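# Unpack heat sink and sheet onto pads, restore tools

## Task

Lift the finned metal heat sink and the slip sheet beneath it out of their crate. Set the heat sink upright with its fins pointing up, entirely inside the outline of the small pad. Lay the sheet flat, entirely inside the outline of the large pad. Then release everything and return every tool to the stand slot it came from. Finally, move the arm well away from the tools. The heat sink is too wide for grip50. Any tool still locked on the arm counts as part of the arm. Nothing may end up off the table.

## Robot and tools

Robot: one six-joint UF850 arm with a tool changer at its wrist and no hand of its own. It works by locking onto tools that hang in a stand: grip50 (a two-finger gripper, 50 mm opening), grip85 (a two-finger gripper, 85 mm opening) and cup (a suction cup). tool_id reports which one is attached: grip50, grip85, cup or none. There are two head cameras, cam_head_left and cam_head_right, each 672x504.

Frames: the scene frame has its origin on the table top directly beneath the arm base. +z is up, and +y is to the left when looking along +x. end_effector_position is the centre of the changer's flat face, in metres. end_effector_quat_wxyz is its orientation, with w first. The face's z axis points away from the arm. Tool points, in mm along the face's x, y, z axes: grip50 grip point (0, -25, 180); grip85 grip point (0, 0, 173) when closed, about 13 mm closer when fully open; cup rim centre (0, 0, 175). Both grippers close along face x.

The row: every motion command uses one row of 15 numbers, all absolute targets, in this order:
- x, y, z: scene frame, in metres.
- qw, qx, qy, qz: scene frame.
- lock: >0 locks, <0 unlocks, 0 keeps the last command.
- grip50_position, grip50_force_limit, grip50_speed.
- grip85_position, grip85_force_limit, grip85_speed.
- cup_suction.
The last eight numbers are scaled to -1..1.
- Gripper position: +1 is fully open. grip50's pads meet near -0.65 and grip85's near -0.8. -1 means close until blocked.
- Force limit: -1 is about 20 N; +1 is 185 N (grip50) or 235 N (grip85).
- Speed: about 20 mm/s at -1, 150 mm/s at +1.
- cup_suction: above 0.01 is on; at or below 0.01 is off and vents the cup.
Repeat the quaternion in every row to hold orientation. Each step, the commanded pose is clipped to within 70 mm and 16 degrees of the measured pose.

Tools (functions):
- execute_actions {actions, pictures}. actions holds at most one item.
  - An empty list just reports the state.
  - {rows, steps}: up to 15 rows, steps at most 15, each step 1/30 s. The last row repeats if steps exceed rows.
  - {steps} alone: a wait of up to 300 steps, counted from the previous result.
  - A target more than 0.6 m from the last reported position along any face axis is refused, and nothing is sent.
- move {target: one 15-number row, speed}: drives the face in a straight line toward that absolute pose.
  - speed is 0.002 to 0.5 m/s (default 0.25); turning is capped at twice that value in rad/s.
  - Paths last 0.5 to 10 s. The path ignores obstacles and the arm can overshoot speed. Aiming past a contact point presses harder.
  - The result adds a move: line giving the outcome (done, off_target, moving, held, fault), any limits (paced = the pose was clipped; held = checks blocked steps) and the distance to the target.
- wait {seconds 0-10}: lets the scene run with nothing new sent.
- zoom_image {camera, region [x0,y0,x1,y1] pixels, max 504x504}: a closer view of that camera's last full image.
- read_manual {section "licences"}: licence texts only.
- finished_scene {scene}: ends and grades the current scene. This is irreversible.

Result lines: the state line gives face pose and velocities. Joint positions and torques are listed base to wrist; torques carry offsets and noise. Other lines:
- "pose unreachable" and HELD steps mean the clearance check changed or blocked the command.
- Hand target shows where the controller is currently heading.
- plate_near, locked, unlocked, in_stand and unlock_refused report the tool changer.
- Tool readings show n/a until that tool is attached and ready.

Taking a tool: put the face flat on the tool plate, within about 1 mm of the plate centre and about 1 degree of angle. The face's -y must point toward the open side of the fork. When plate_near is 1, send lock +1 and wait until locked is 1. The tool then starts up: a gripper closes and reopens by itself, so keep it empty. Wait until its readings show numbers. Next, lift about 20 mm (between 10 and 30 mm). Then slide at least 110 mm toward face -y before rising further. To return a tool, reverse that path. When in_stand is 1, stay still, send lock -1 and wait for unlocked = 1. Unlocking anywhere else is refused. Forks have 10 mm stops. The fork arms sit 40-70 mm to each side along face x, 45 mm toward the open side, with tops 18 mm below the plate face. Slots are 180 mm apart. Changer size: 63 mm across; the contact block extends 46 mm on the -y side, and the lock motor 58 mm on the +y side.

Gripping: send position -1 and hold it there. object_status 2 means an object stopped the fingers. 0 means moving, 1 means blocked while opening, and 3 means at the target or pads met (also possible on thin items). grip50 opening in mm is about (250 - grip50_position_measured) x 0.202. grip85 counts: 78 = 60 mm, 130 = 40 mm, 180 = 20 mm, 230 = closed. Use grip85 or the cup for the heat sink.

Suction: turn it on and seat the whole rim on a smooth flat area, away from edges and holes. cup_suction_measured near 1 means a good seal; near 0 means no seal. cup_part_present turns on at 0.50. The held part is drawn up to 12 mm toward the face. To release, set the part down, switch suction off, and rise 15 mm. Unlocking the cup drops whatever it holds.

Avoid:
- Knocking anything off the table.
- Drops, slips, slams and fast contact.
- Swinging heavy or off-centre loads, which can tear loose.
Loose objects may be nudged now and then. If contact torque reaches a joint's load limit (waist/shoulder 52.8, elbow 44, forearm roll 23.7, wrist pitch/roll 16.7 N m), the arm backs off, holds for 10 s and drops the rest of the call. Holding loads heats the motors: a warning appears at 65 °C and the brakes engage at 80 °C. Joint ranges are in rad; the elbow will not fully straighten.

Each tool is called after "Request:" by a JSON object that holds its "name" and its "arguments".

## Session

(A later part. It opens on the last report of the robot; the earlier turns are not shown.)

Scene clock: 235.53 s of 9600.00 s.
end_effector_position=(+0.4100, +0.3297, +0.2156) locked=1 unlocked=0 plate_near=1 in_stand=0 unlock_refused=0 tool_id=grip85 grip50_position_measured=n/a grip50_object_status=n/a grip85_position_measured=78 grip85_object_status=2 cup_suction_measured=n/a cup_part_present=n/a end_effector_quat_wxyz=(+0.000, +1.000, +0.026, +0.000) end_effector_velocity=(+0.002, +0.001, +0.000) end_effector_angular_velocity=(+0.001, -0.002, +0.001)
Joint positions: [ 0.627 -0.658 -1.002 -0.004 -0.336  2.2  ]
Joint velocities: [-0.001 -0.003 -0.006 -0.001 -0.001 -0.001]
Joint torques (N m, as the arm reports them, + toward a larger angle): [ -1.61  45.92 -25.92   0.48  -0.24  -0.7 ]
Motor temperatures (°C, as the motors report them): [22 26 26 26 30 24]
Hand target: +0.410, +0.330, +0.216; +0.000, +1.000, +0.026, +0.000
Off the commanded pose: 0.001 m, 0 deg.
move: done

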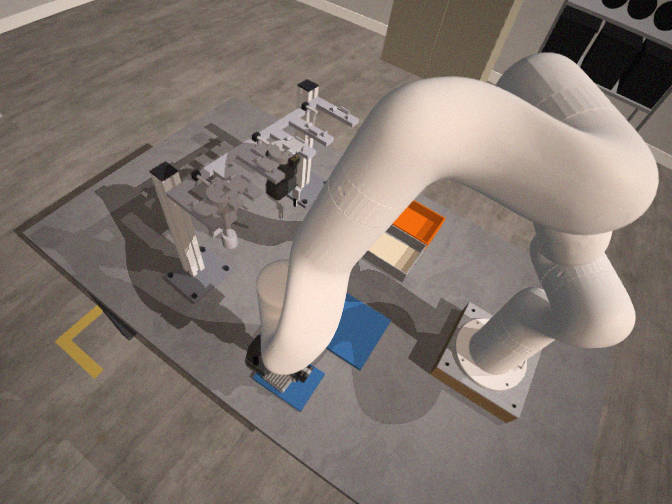

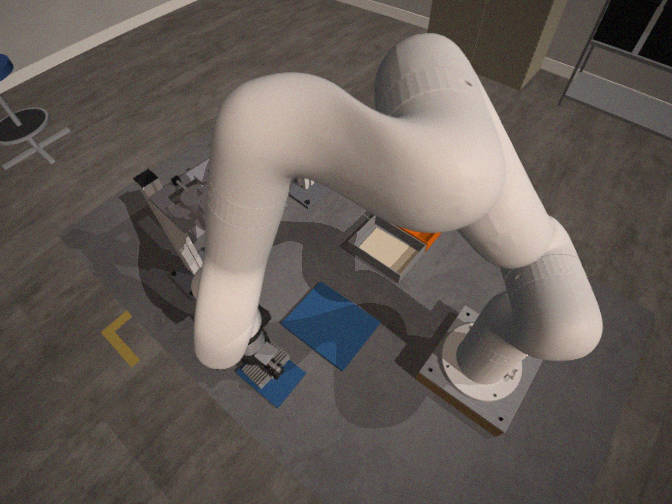

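Request:
{"name": "move", "arguments": {"target": [0.393,0.328,0.225,0,0.7071,0.7071,0,0,1,0,0,-1,-0.3,-0.5,0], "speed": 0.3}}

Request:
{"name": "move", "arguments": {"target": [0.393,0.328,0.206,0,0.7071,0.7071,0,0,1,0,0,-1,-0.3,-0.5,0], "speed": 0.02}}

Request:
{"name": "zoom_image", "arguments": {"camera": "cam_head_left", "region": [220, 290, 360, 430]}}

Request:
{"name": "zoom_image", "arguments": {"camera": "cam_head_right", "region": [200, 290, 340, 430]}}

Scene clock: 252.93 s of 9600.00 s.
end_effector_position=(+0.3930, +0.3280, +0.2249) locked=1 unlocked=0 plate_near=1 in_stand=0 unlock_refused=0 tool_id=grip85 grip50_position_measured=n/a grip50_object_status=n/a grip85_position_measured=78 grip85_object_status=2 cup_suction_measured=n/a cup_part_present=n/a end_effector_quat_wxyz=(+0.000, +0.707, +0.707, +0.000) end_effector_velocity=(-0.000, +0.000, +0.000) end_effector_angular_velocity=(+0.006, +0.006, +0.008)
Joint positions: [ 0.646 -0.615 -0.957 -0.005 -0.333  0.702]
Joint velocities: [-0.002  0.    -0.     0.025 -0.001 -0.034]
Joint torques (N m, as the arm reports them, + toward a larger angle): [ -1.93  44.76 -26.07   0.38  -0.26  -0.63]
Motor temperatures (°C, as the motors report them): [22 26 26 26 30 24]
Hand target: +0.393, +0.328, +0.225; -0.000, +0.707, +0.707, +0.000
Off the commanded pose: 0.000 m, 0 deg.
move: done

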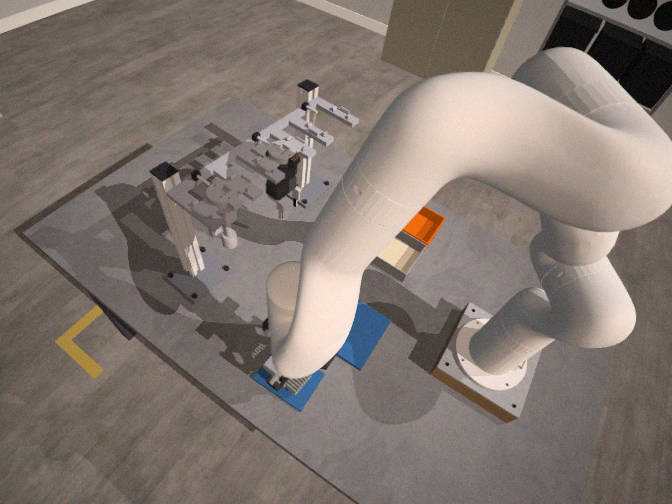

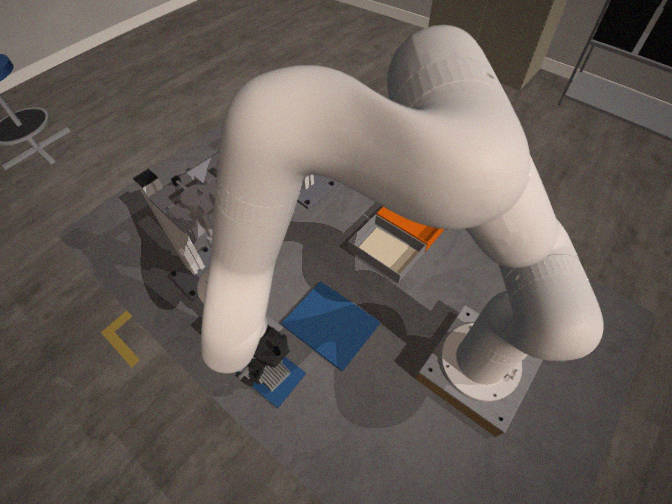

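Scene clock: 254.13 s of 9600.00 s.
end_effector_position=(+0.3931, +0.3281, +0.2063) locked=1 unlocked=0 plate_near=1 in_stand=0 unlock_refused=0 tool_id=grip85 grip50_position_measured=n/a grip50_object_status=n/a grip85_position_measured=78 grip85_object_status=2 cup_suction_measured=n/a cup_part_present=n/a end_effector_quat_wxyz=(-0.000, +0.707, +0.707, -0.000) end_effector_velocity=(+0.001, +0.001, -0.000) end_effector_angular_velocity=(+0.002, -0.002, -0.001)
Joint positions: [ 0.645 -0.655 -0.962 -0.003 -0.299  0.699]
Joint velocities: [ 0.    -0.001 -0.002  0.001  0.002  0.   ]
Joint torques (N m, as the arm reports them, + toward a larger angle): [ -1.76  42.47 -25.05   0.22   0.14  -0.75]
Motor temperatures (°C, as the motors report them): [22 26 26 26 30 24]
Hand target: +0.393, +0.328, +0.206; -0.000, +0.707, +0.707, +0.000
Off the commanded pose: 0.000 m, 0 deg.
move: done

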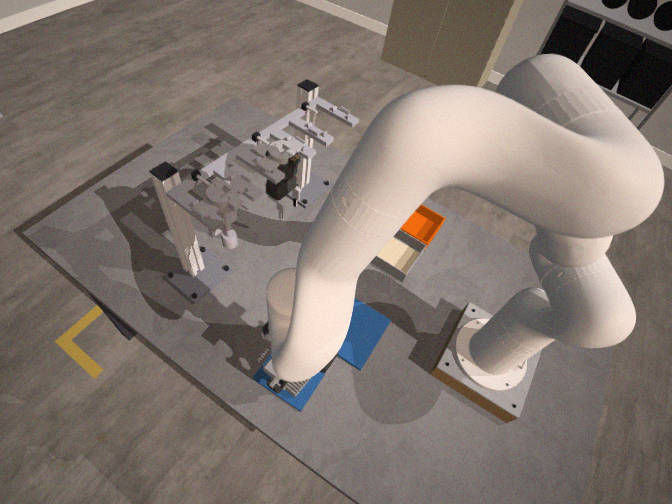

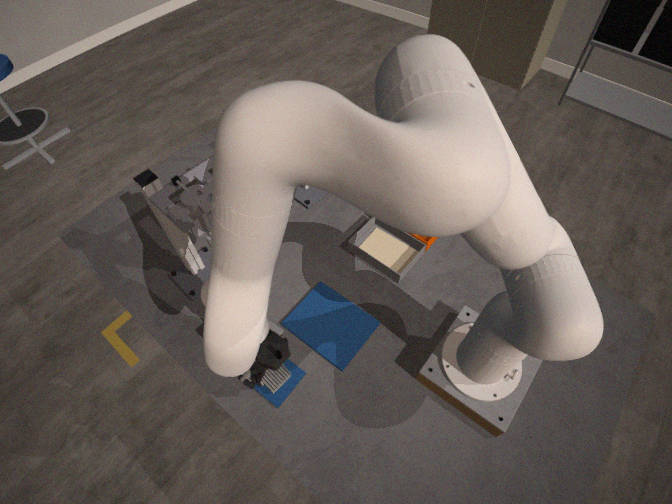

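Region (220, 290, 360, 430) of cam_head_left's 672x504 image, scaled by 3.600, with more detail than that image has.

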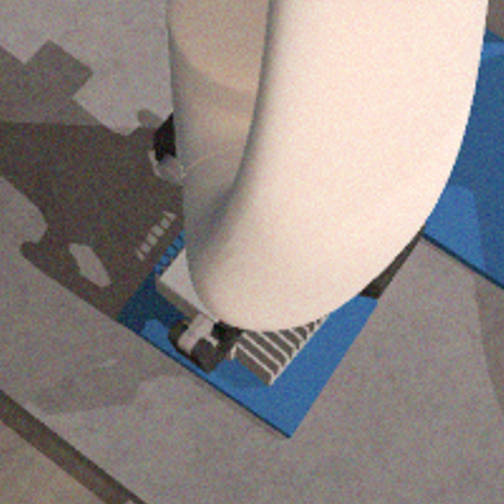

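Region (200, 290, 340, 430) of cam_head_right's 672x504 image, scaled by 3.600, with more detail than that image has.

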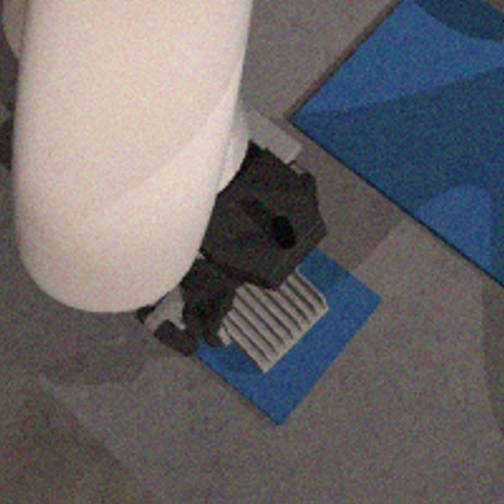

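Request:
{"name": "move", "arguments": {"target": [0.389,0.328,0.211,0,0.7071,0.7071,0,0,1,0,0,-1,-0.3,-0.5,0], "speed": 0.02}}

Request:
{"name": "move", "arguments": {"target": [0.386,0.328,0.2062,0,0.7071,0.7071,0,0,1,0,0,-1,-0.3,-0.5,0], "speed": 0.01}}

Request:
{"name": "move", "arguments": {"target": [0.386,0.328,0.2062,0,0.7071,0.7071,0,0,1,0,0,1,-0.3,0.5,0], "speed": 0.01}}

Request:
{"name": "move", "arguments": {"target": [0.386,0.328,0.30,0,0.7071,0.7071,0,0,1,0,0,1,-0.3,0.5,0], "speed": 0.1}}

Request:
{"name": "move", "arguments": {"target": [0.5144,-0.1527,0.3845,0,0.7296,0.6839,0,0,1,0,0,1,-0.3,0.5,0], "speed": 0.3}}

Request:
{"name": "zoom_image", "arguments": {"camera": "cam_head_left", "region": [230, 270, 410, 430]}}

Scene clock: 262.30 s of 9600.00 s.
end_effector_position=(+0.3890, +0.3280, +0.2109) locked=1 unlocked=0 plate_near=1 in_stand=0 unlock_refused=0 tool_id=grip85 grip50_position_measured=n/a grip50_object_status=n/a grip85_position_measured=78 grip85_object_status=2 cup_suction_measured=n/a cup_part_present=n/a end_effector_quat_wxyz=(-0.000, +0.707, +0.707, -0.000) end_effector_velocity=(-0.000, +0.000, +0.002) end_effector_angular_velocity=(+0.000, -0.001, +0.000)
Joint positions: [ 0.65  -0.64  -0.951 -0.003 -0.303  0.704]
Joint velocities: [ 0.001  0.004  0.002 -0.001 -0.002  0.002]
Joint torques (N m, as the arm reports them, + toward a larger angle): [ -1.81  44.41 -25.25   0.13  -0.29  -0.6 ]
Motor temperatures (°C, as the motors report them): [22 26 26 26 30 24]
Hand target: +0.389, +0.328, +0.211; -0.000, +0.707, +0.707, +0.000
Off the commanded pose: 0.000 m, 0 deg.
move: done

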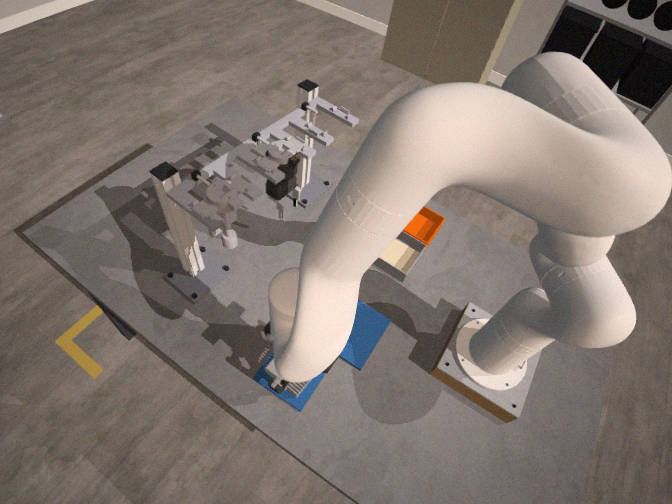

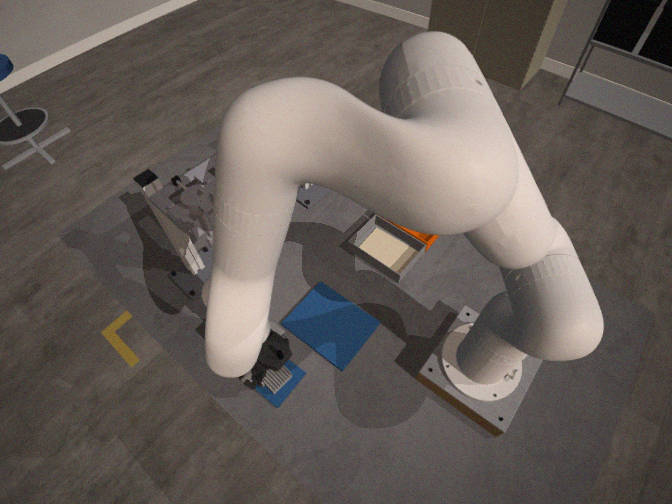

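Scene clock: 263.07 s of 9600.00 s.
end_effector_position=(+0.3861, +0.3280, +0.2063) locked=1 unlocked=0 plate_near=1 in_stand=0 unlock_refused=0 tool_id=grip85 grip50_position_measured=n/a grip50_object_status=n/a grip85_position_measured=78 grip85_object_status=2 cup_suction_measured=n/a cup_part_present=n/a end_effector_quat_wxyz=(-0.000, +0.707, +0.707, -0.000) end_effector_velocity=(-0.000, +0.000, -0.000) end_effector_angular_velocity=(+0.000, -0.001, -0.000)
Joint positions: [ 0.654 -0.646 -0.946 -0.004 -0.291  0.708]
Joint velocities: [ 0.001 -0.001  0.    -0.002  0.002  0.002]
Joint torques (N m, as the arm reports them, + toward a larger angle): [ -1.29  43.26 -24.68   0.16  -0.15  -0.69]
Motor temperatures (°C, as the motors report them): [22 26 26 26 30 24]
Hand target: +0.386, +0.328, +0.206; -0.000, +0.707, +0.707, +0.000
Off the commanded pose: 0.000 m, 0 deg.
move: done

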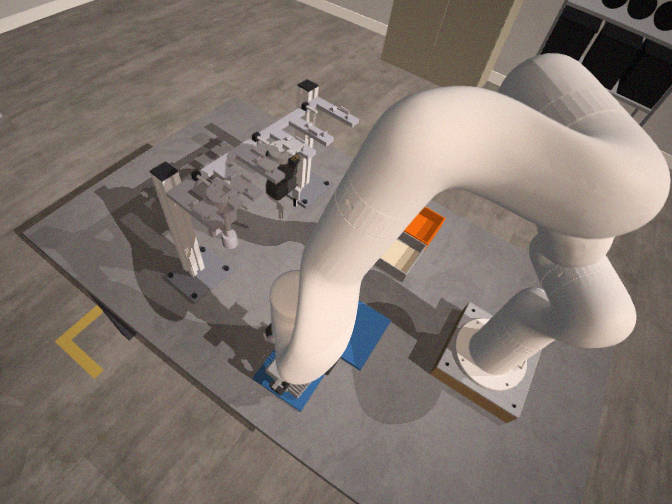

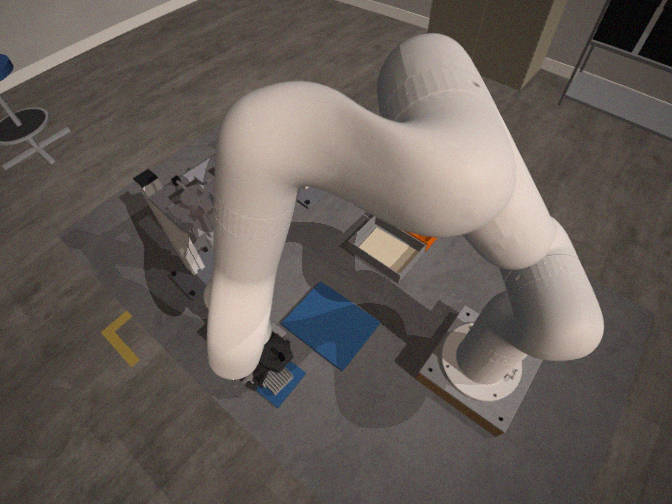

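Scene clock: 263.77 s of 9600.00 s.
end_effector_position=(+0.3860, +0.3280, +0.2062) locked=1 unlocked=0 plate_near=1 in_stand=0 unlock_refused=0 tool_id=grip85 grip50_position_measured=n/a grip50_object_status=n/a grip85_position_measured=3 grip85_object_status=3 cup_suction_measured=n/a cup_part_present=n/a end_effector_quat_wxyz=(-0.000, +0.707, +0.707, +0.000) end_effector_velocity=(-0.000, -0.000, -0.001) end_effector_angular_velocity=(-0.001, +0.001, -0.000)
Joint positions: [ 0.654 -0.646 -0.946 -0.004 -0.291  0.709]
Joint velocities: [ 0.    -0.001 -0.    -0.    -0.     0.001]
Joint torques (N m, as the arm reports them, + toward a larger angle): [ -2.06  44.18 -24.14   0.25  -0.33  -0.62]
Motor temperatures (°C, as the motors report them): [22 26 26 26 30 24]
Hand target: +0.386, +0.328, +0.206; -0.000, +0.707, +0.707, +0.000
Off the commanded pose: 0.000 m, 0 deg.
move: done

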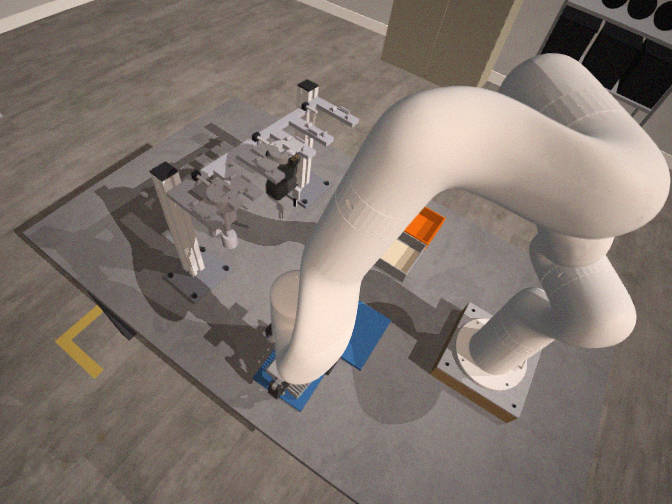

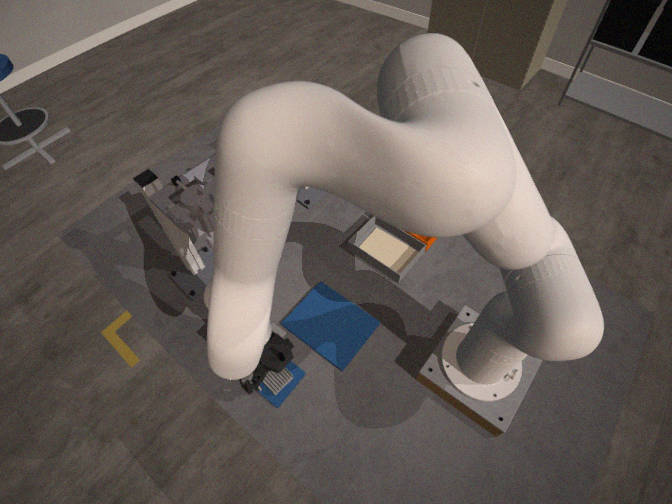

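Scene clock: 265.13 s of 9600.00 s.
end_effector_position=(+0.3856, +0.3276, +0.2998) locked=1 unlocked=0 plate_near=1 in_stand=0 unlock_refused=0 tool_id=grip85 grip50_position_measured=n/a grip50_object_status=n/a grip85_position_measured=3 grip85_object_status=3 cup_suction_measured=n/a cup_part_present=n/a end_effector_quat_wxyz=(+0.000, +0.707, +0.707, -0.000) end_effector_velocity=(+0.000, +0.000, +0.002) end_effector_angular_velocity=(+0.001, -0.001, -0.004)
Joint positions: [ 0.655 -0.457 -0.939 -0.003 -0.474  0.709]
Joint velocities: [-0.     0.003 -0.001  0.001 -0.003  0.003]
Joint torques (N m, as the arm reports them, + toward a larger angle): [ -2.12  40.72 -28.73   0.36  -0.28  -0.6 ]
Motor temperatures (°C, as the motors report them): [22 26 26 26 30 24]
Hand target: +0.386, +0.328, +0.300; +0.000, +0.707, +0.707, -0.000
Off the commanded pose: 0.001 m, 0 deg.
move: done

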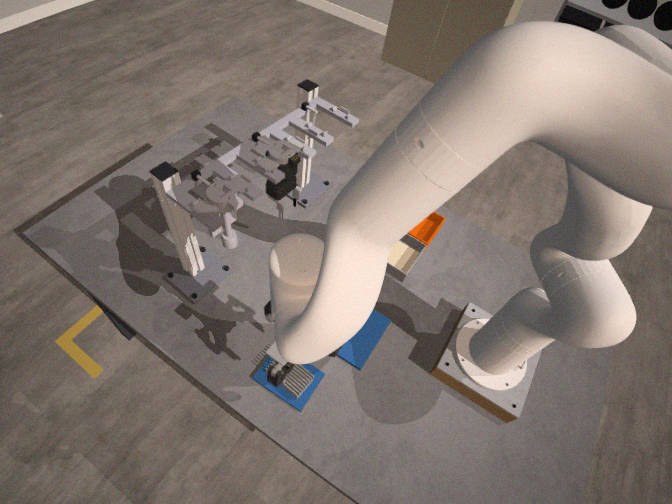

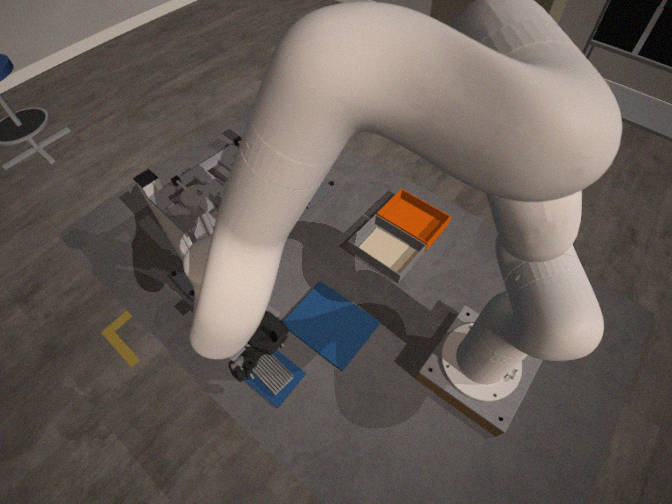

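Scene clock: 267.40 s of 9600.00 s.
end_effector_position=(+0.5133, -0.1540, +0.3847) locked=1 unlocked=0 plate_near=1 in_stand=0 unlock_refused=0 tool_id=grip85 grip50_position_measured=n/a grip50_object_status=n/a grip85_position_measured=3 grip85_object_status=3 cup_suction_measured=n/a cup_part_present=n/a end_effector_quat_wxyz=(+0.002, +0.730, +0.684, -0.002) end_effector_velocity=(+0.001, -0.003, +0.001) end_effector_angular_velocity=(+0.000, -0.003, -0.001)
Joint positions: [-0.346 -0.388 -1.072  0.001 -0.677 -0.231]
Joint velocities: [-0.004 -0.002 -0.006  0.001 -0.001 -0.004]
Joint torques (N m, as the arm reports them, + toward a larger angle): [ -2.21  41.29 -33.08   0.47  -0.35  -0.68]
Motor temperatures (°C, as the motors report them): [22 26 26 26 30 24]
Hand target: +0.513, -0.154, +0.385; +0.002, +0.730, +0.684, -0.002
Off the commanded pose: 0.002 m, 0 deg.
move: done

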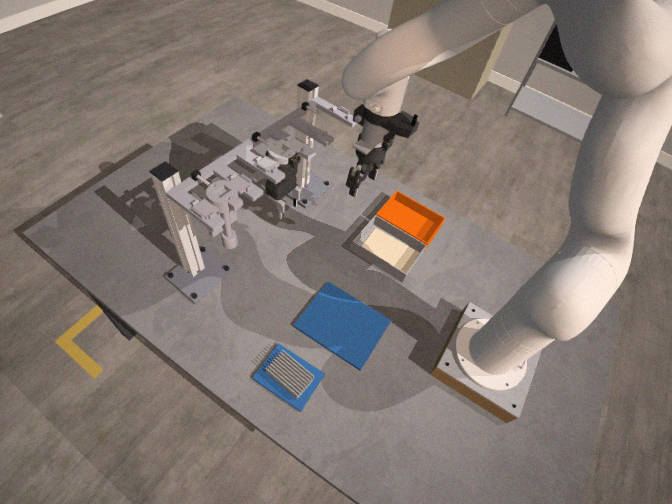

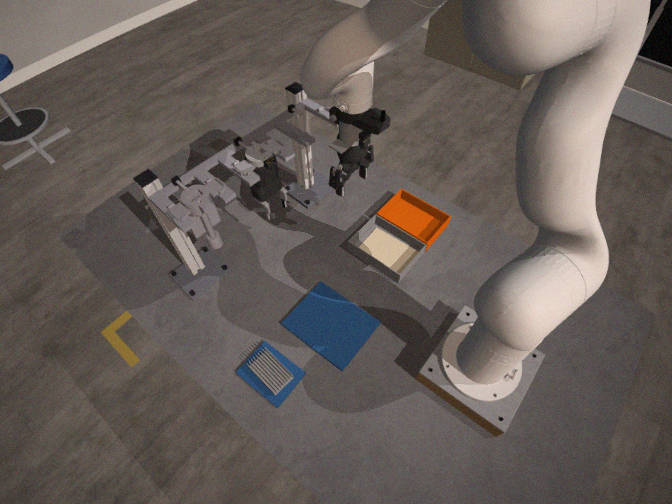

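Region (230, 270, 410, 430) of cam_head_left's 672x504 image, scaled by 2.800, with more detail than that image has.

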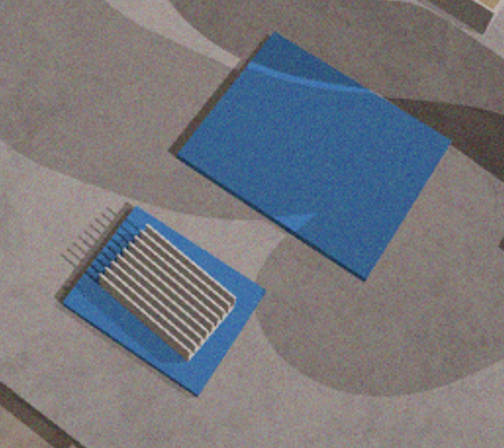

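Inside. Return the gripper.

Request:
{"name": "move", "arguments": {"target": [0.6441,-0.1611,0.3845,0,0.7296,0.6839,0,0,1,0,0,1,-0.3,0.5,0], "speed": 0.07}}

Request:
{"name": "move", "arguments": {"target": [0.6441,-0.1611,0.3647,0,0.7296,0.6839,0,0,1,0,0,1,-0.3,0.5,0], "speed": 0.015}}

Request:
{"name": "execute_actions", "arguments": {"actions": [{"rows":[[0.6441,-0.1611,0.3647,0,0.7296,0.6839,0,-1,1,0,0,1,-0.3,0.5,0]]}], "pictures": false}}

Request:
{"name": "execute_actions", "arguments": {"actions": [{"steps":25}], "pictures": false}}

Scene clock: 274.10 s of 9600.00 s.
end_effector_position=(+0.6438, -0.1612, +0.3850) locked=1 unlocked=0 plate_near=1 in_stand=0 unlock_refused=0 tool_id=grip85 grip50_position_measured=n/a grip50_object_status=n/a grip85_position_measured=3 grip85_object_status=3 cup_suction_measured=n/a cup_part_present=n/a end_effector_quat_wxyz=(+0.000, +0.730, +0.684, -0.000) end_effector_velocity=(+0.001, -0.000, -0.000) end_effector_angular_velocity=(-0.000, +0.001, -0.000)
Joint positions: [-0.301 -0.679 -1.51   0.009 -0.825 -0.191]
Joint velocities: [ 0.    -0.003 -0.005 -0.001 -0.003  0.001]
Joint torques (N m, as the arm reports them, + toward a larger angle): [ -2.18  53.56 -35.05   0.61  -0.26  -0.6 ]
Motor temperatures (°C, as the motors report them): [22 26 26 26 30 24]
Hand target: +0.644, -0.161, +0.385; +0.000, +0.730, +0.684, +0.000
Off the commanded pose: 0.001 m, 0 deg.
move: done

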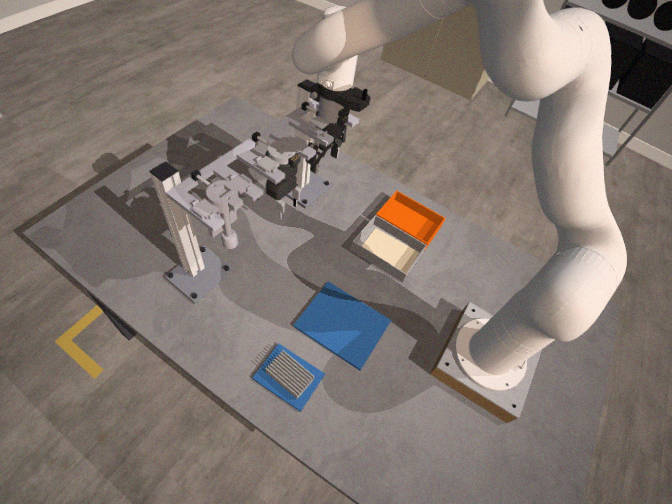

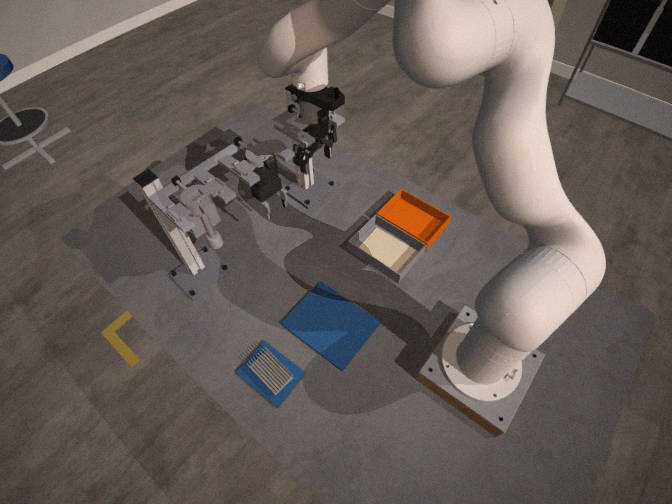

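Scene clock: 275.67 s of 9600.00 s.
end_effector_position=(+0.6444, -0.1612, +0.3652) locked=1 unlocked=0 plate_near=1 in_stand=1 unlock_refused=0 tool_id=grip85 grip50_position_measured=n/a grip50_object_status=n/a grip85_position_measured=3 grip85_object_status=3 cup_suction_measured=n/a cup_part_present=n/a end_effector_quat_wxyz=(+0.000, +0.730, +0.684, +0.000) end_effector_velocity=(+0.001, -0.000, -0.000) end_effector_angular_velocity=(+0.000, -0.003, -0.001)
Joint positions: [-0.3   -0.702 -1.499  0.009 -0.79  -0.191]
Joint velocities: [-0.    -0.001 -0.     0.002  0.004 -0.   ]
Joint torques (N m, as the arm reports them, + toward a larger angle): [ -2.19  50.65 -32.81   0.62  -0.23  -0.68]
Motor temperatures (°C, as the motors report them): [22 26 26 26 30 24]
Hand target: +0.644, -0.161, +0.365; -0.000, +0.730, +0.684, +0.000
Off the commanded pose: 0.001 m, 0 deg.
move: done

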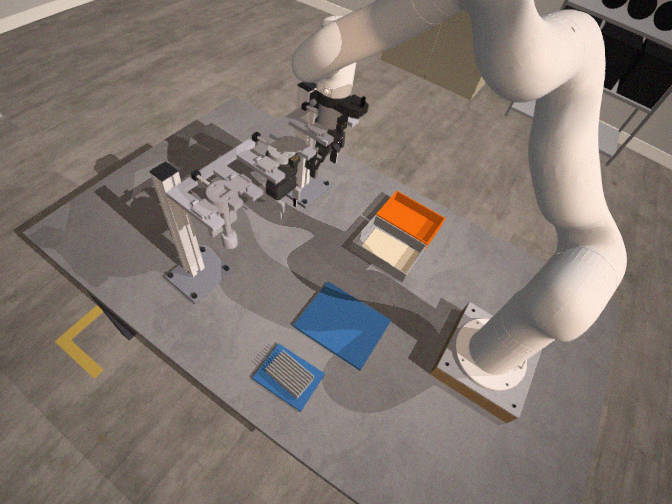

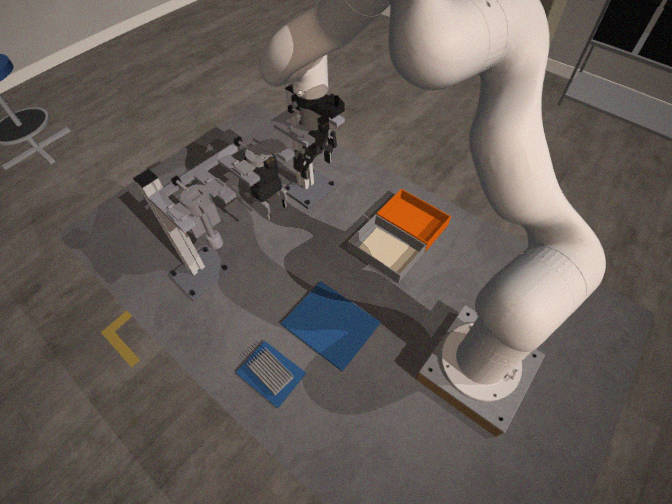

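Scene clock: 276.17 s of 9600.00 s.
end_effector_position=(+0.6442, -0.1611, +0.3648) locked=0 unlocked=0 plate_near=1 in_stand=1 unlock_refused=0 tool_id=none grip50_position_measured=n/a grip50_object_status=n/a grip85_position_measured=n/a grip85_object_status=n/a cup_suction_measured=n/a cup_part_present=n/a end_effector_quat_wxyz=(+0.000, +0.730, +0.684, +0.000) end_effector_velocity=(+0.000, +0.001, -0.000) end_effector_angular_velocity=(+0.001, -0.000, -0.001)
Joint positions: [-0.3   -0.702 -1.498  0.009 -0.79  -0.191]
Joint velocities: [ 0.001 -0.     0.     0.001  0.001  0.   ]
Joint torques (N m, as the arm reports them, + toward a larger angle): [ -2.16  42.35 -26.16   0.52  -0.45  -0.65]
Motor temperatures (°C, as the motors report them): [22 26 26 26 30 24]
Hand target: +0.644, -0.161, +0.365; -0.000, +0.730, +0.684, +0.000
Off the commanded pose: 0.000 m, 0 deg.
Steps of this call (steps 1 to 15: all 15 steps of this action). Readings (end_effector_position | what the end effector reports):
1: (+0.6443, -0.1611, +0.3650) | locked=1 unlocked=0 plate_near=1 in_stand=1 unlock_refused=0 tool_id=grip85 grip50_position_measured=n/a grip50_object_status=n/a grip85_position_measured=3 grip85_object_status=3 cup_suction_measured=n/a cup_part_present=n/a
2: (+0.6443, -0.1611, +0.3650) | locked=1 unlocked=0 plate_near=1 in_stand=1 unlock_refused=0 tool_id=grip85 grip50_position_measured=n/a grip50_object_status=n/a grip85_position_measured=3 grip85_object_status=3 cup_suction_measured=n/a cup_part_present=n/a
4: (+0.6442, -0.1611, +0.3649) | locked=1 unlocked=0 plate_near=1 in_stand=1 unlock_refused=0 tool_id=grip85 grip50_position_measured=n/a grip50_object_status=n/a grip85_position_measured=3 grip85_object_status=3 cup_suction_measured=n/a cup_part_present=n/a
8: (+0.6442, -0.1611, +0.3649) | locked=0 unlocked=0 plate_near=1 in_stand=1 unlock_refused=0 tool_id=none grip50_position_measured=n/a grip50_object_status=n/a grip85_position_measured=n/a grip85_object_status=n/a cup_suction_measured=n/a cup_part_present=n/a
15: the state above

Scene clock: 277.00 s of 9600.00 s.
end_effector_position=(+0.6441, -0.1611, +0.3648) locked=0 unlocked=1 plate_near=1 in_stand=1 unlock_refused=0 tool_id=none grip50_position_measured=n/a grip50_object_status=n/a grip85_position_measured=n/a grip85_object_status=n/a cup_suction_measured=n/a cup_part_present=n/a end_effector_quat_wxyz=(+0.000, +0.730, +0.684, +0.000) end_effector_velocity=(-0.000, -0.000, -0.000) end_effector_angular_velocity=(+0.001, +0.001, -0.000)
Joint positions: [-0.3   -0.702 -1.498  0.009 -0.79  -0.191]
Joint velocities: [-0.    -0.     0.     0.001 -0.    -0.001]
Joint torques (N m, as the arm reports them, + toward a larger angle): [ -1.97  41.26 -24.82   0.43  -0.51  -0.59]
Motor temperatures (°C, as the motors report them): [22 26 26 26 30 24]
Hand target: +0.644, -0.161, +0.365; -0.000, +0.730, +0.684, +0.000
Off the commanded pose: 0.000 m, 0 deg.
Steps of this call (steps 1 to 25: nothing new was sent). Readings (end_effector_position | what the end effector reports):
1: (+0.6442, -0.1611, +0.3648) | locked=0 unlocked=0 plate_near=1 in_stand=1 unlock_refused=0 tool_id=none grip50_position_measured=n/a grip50_object_status=n/a grip85_position_measured=n/a grip85_object_status=n/a cup_suction_measured=n/a cup_part_present=n/a
2: (+0.6442, -0.1611, +0.3648) | locked=0 unlocked=0 plate_near=1 in_stand=1 unlock_refused=0 tool_id=none grip50_position_measured=n/a grip50_object_status=n/a grip85_position_measured=n/a grip85_object_status=n/a cup_suction_measured=n/a cup_part_present=n/a
4: (+0.6442, -0.1611, +0.3648) | locked=0 unlocked=0 plate_near=1 in_stand=1 unlock_refused=0 tool_id=none grip50_position_measured=n/a grip50_object_status=n/a grip85_position_measured=n/a grip85_object_status=n/a cup_suction_measured=n/a cup_part_present=n/a
8: (+0.6442, -0.1611, +0.3648) | locked=0 unlocked=0 plate_near=1 in_stand=1 unlock_refused=0 tool_id=none grip50_position_measured=n/a grip50_object_status=n/a grip85_position_measured=n/a grip85_object_status=n/a cup_suction_measured=n/a cup_part_present=n/a
25: the state above

Request:
{"name": "move", "arguments": {"target": [0.6441,-0.1611,0.395,0,0.7296,0.6839,0,0,1,0,0,1,0,0,0], "speed": 0.04}}

Request:
{"name": "move", "arguments": {"target": [0.6673,0.1981,0.395,0,0.7296,0.6839,0,0,1,0,0,1,0,0,0], "speed": 0.2}}

Request:
{"name": "move", "arguments": {"target": [0.6673,0.1981,0.379,0,0.7296,0.6839,0,0,1,0,0,1,0,0,0], "speed": 0.015}}

Request:
{"name": "move", "arguments": {"target": [0.6673,0.1981,0.374,0,0.7296,0.6839,0,0,1,0,0,1,0,0,0], "speed": 0.005}}

Scene clock: 285.20 s of 9600.00 s.
end_effector_position=(+0.6439, -0.1611, +0.3948) locked=0 unlocked=1 plate_near=0 in_stand=0 unlock_refused=0 tool_id=none grip50_position_measured=n/a grip50_object_status=n/a grip85_position_measured=n/a grip85_object_status=n/a cup_suction_measured=n/a cup_part_present=n/a end_effector_quat_wxyz=(-0.000, +0.730, +0.684, -0.000) end_effector_velocity=(-0.000, +0.000, +0.001) end_effector_angular_velocity=(+0.000, +0.000, -0.000)
Joint positions: [-0.3   -0.67  -1.518  0.008 -0.843 -0.191]
Joint velocities: [ 0.     0.001 -0.001  0.    -0.003  0.001]
Joint torques (N m, as the arm reports them, + toward a larger angle): [ -1.61  44.56 -28.91   0.59  -0.28  -0.66]
Motor temperatures (°C, as the motors report them): [22 26 26 26 30 24]
Hand target: +0.644, -0.161, +0.395; +0.000, +0.730, +0.684, -0.000
Off the commanded pose: 0.000 m, 0 deg.
move: done

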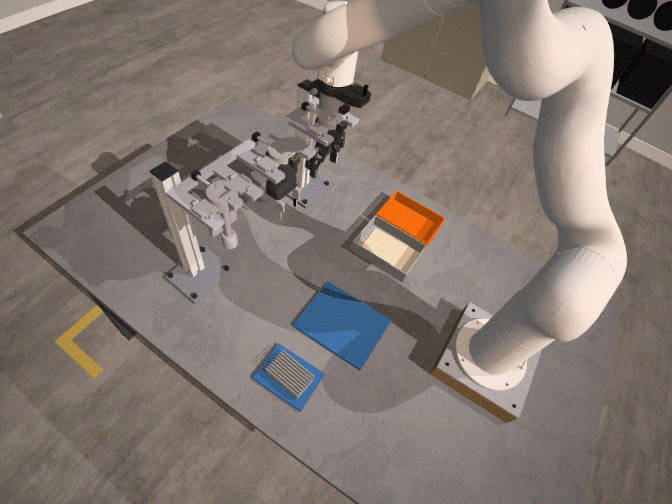

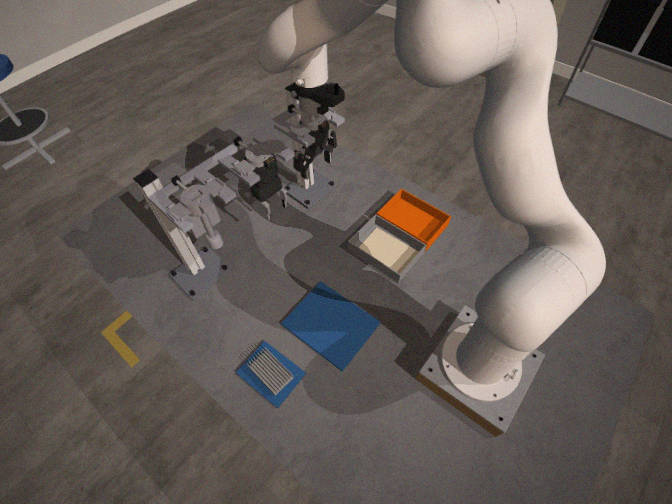

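Scene clock: 287.50 s of 9600.00 s.
end_effector_position=(+0.6679, +0.1981, +0.3952) locked=0 unlocked=1 plate_near=0 in_stand=0 unlock_refused=0 tool_id=none grip50_position_measured=n/a grip50_object_status=n/a grip85_position_measured=n/a grip85_object_status=n/a cup_suction_measured=n/a cup_part_present=n/a end_effector_quat_wxyz=(-0.001, +0.730, +0.684, +0.001) end_effector_velocity=(+0.000, +0.003, +0.001) end_effector_angular_velocity=(+0.000, -0.001, +0.002)
Joint positions: [ 0.235 -0.748 -1.648  0.007 -0.89   0.347]
Joint velocities: [ 0.004 -0.002 -0.004 -0.    -0.002  0.002]
Joint torques (N m, as the arm reports them, + toward a larger angle): [ -2.3   47.04 -29.18   0.43  -0.32  -0.65]
Motor temperatures (°C, as the motors report them): [22 26 26 26 30 24]
Hand target: +0.668, +0.199, +0.395; -0.001, +0.730, +0.684, +0.001
Off the commanded pose: 0.001 m, 0 deg.
move: done

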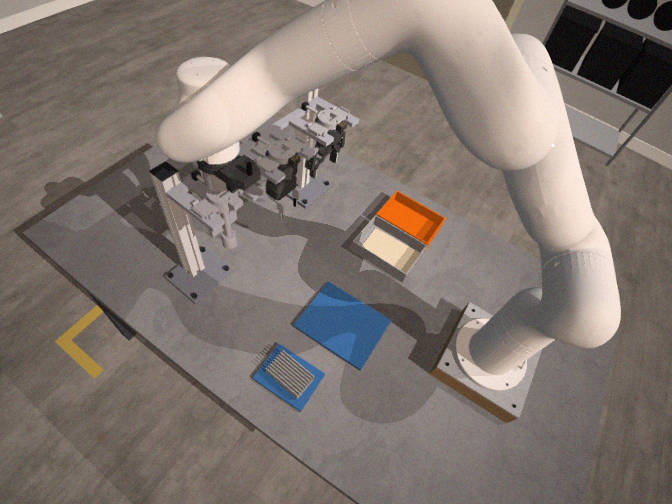

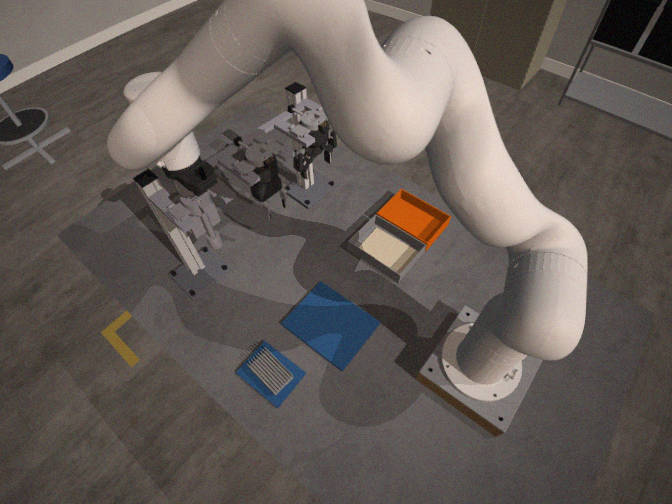

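Scene clock: 288.83 s of 9600.00 s.
end_effector_position=(+0.6674, +0.1981, +0.3791) locked=0 unlocked=1 plate_near=0 in_stand=0 unlock_refused=0 tool_id=none grip50_position_measured=n/a grip50_object_status=n/a grip85_position_measured=n/a grip85_object_status=n/a cup_suction_measured=n/a cup_part_present=n/a end_effector_quat_wxyz=(-0.000, +0.730, +0.684, +0.000) end_effector_velocity=(+0.000, +0.000, -0.000) end_effector_angular_velocity=(+0.000, -0.002, +0.002)
Joint positions: [ 0.236 -0.763 -1.635  0.003 -0.864  0.349]
Joint velocities: [ 0.    -0.     0.    -0.     0.003 -0.001]
Joint torques (N m, as the arm reports them, + toward a larger angle): [ -1.68  48.17 -29.06   0.57  -0.26  -0.66]
Motor temperatures (°C, as the motors report them): [22 26 26 26 30 24]
Hand target: +0.667, +0.198, +0.379; -0.000, +0.730, +0.684, +0.000
Off the commanded pose: 0.000 m, 0 deg.
move: done

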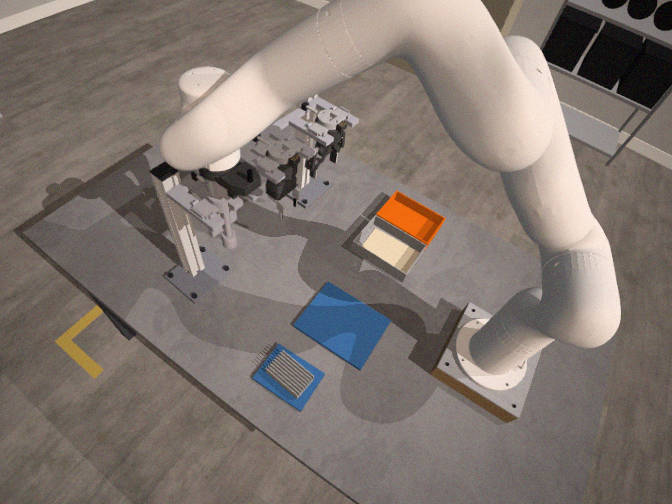

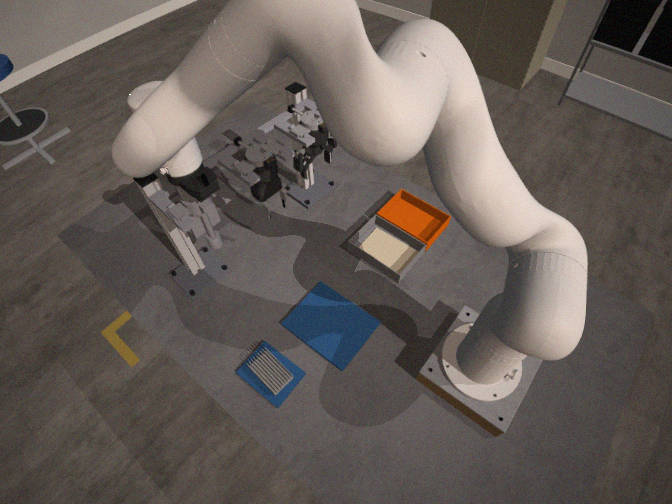

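Scene clock: 290.07 s of 9600.00 s.
end_effector_position=(+0.6672, +0.1982, +0.3738) locked=0 unlocked=1 plate_near=0 in_stand=0 unlock_refused=0 tool_id=none grip50_position_measured=n/a grip50_object_status=n/a grip85_position_measured=n/a grip85_object_status=n/a cup_suction_measured=n/a cup_part_present=n/a end_effector_quat_wxyz=(-0.000, +0.730, +0.684, -0.000) end_effector_velocity=(-0.001, +0.000, -0.003) end_effector_angular_velocity=(-0.003, +0.003, +0.001)
Joint positions: [ 0.236 -0.768 -1.631  0.003 -0.855  0.349]
Joint velocities: [ 0.001 -0.003  0.002 -0.002  0.001  0.002]
Joint torques (N m, as the arm reports them, + toward a larger angle): [ -2.95  48.62 -29.05   0.26  -0.37  -0.62]
Motor temperatures (°C, as the motors report them): [22 26 26 26 30 24]
Hand target: +0.667, +0.198, +0.374; -0.000, +0.730, +0.684, +0.000
Off the commanded pose: 0.000 m, 0 deg.
move: done

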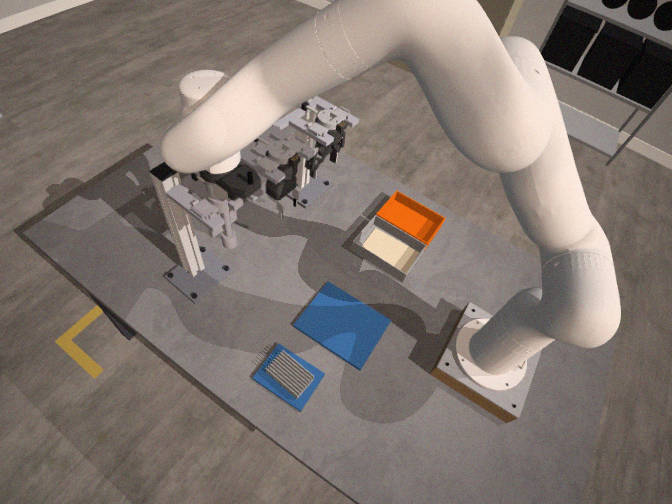

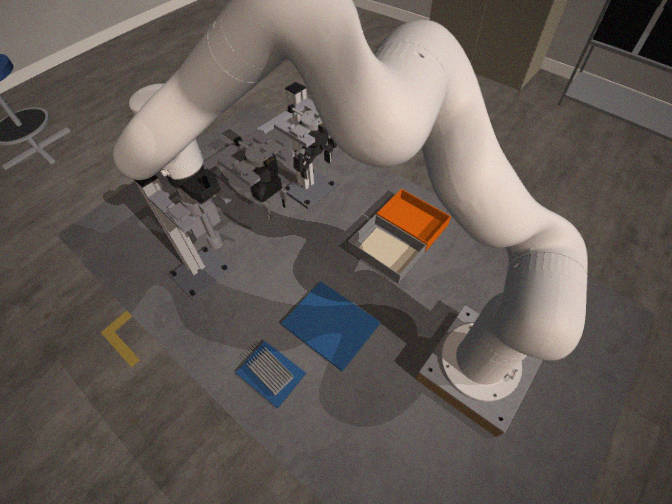

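Request:
{"name": "move", "arguments": {"target": [0.6672,0.1982,0.370,0,0.7296,0.6839,0,0,1,0,0,1,0,0,0], "speed": 0.004}}

Scene clock: 292.87 s of 9600.00 s.
end_effector_position=(+0.6672, +0.1983, +0.3701) locked=0 unlocked=1 plate_near=0 in_stand=0 unlock_refused=0 tool_id=none grip50_position_measured=n/a grip50_object_status=n/a grip85_position_measured=n/a grip85_object_status=n/a cup_suction_measured=n/a cup_part_present=n/a end_effector_quat_wxyz=(+0.000, +0.730, +0.684, +0.000) end_effector_velocity=(+0.000, -0.000, -0.000) end_effector_angular_velocity=(-0.000, -0.000, -0.001)
Joint positions: [ 0.237 -0.772 -1.628  0.003 -0.848  0.35 ]
Joint velocities: [-0.    -0.001  0.    -0.001  0.001  0.001]
Joint torques (N m, as the arm reports them, + toward a larger angle): [ -3.21  47.17 -28.49   0.23  -0.36  -0.68]
Motor temperatures (°C, as the motors report them): [22 26 26 26 30 24]
Hand target: +0.667, +0.198, +0.370; -0.000, +0.730, +0.684, +0.000
Off the commanded pose: 0.000 m, 0 deg.
move: done

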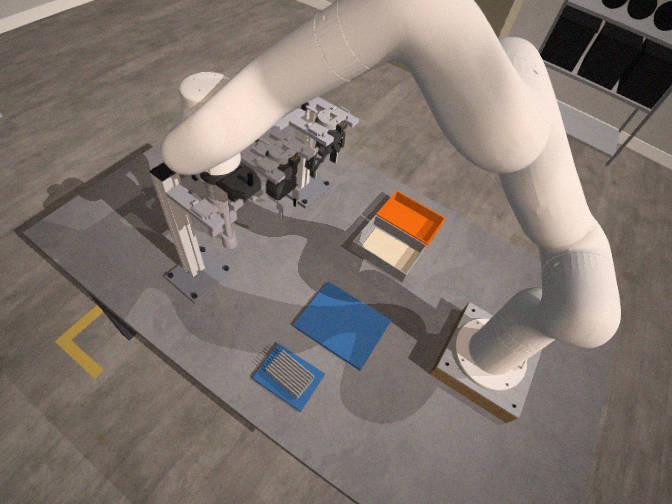

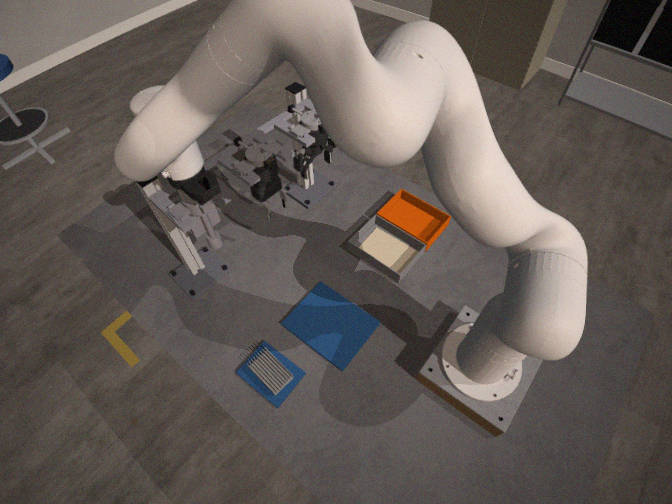

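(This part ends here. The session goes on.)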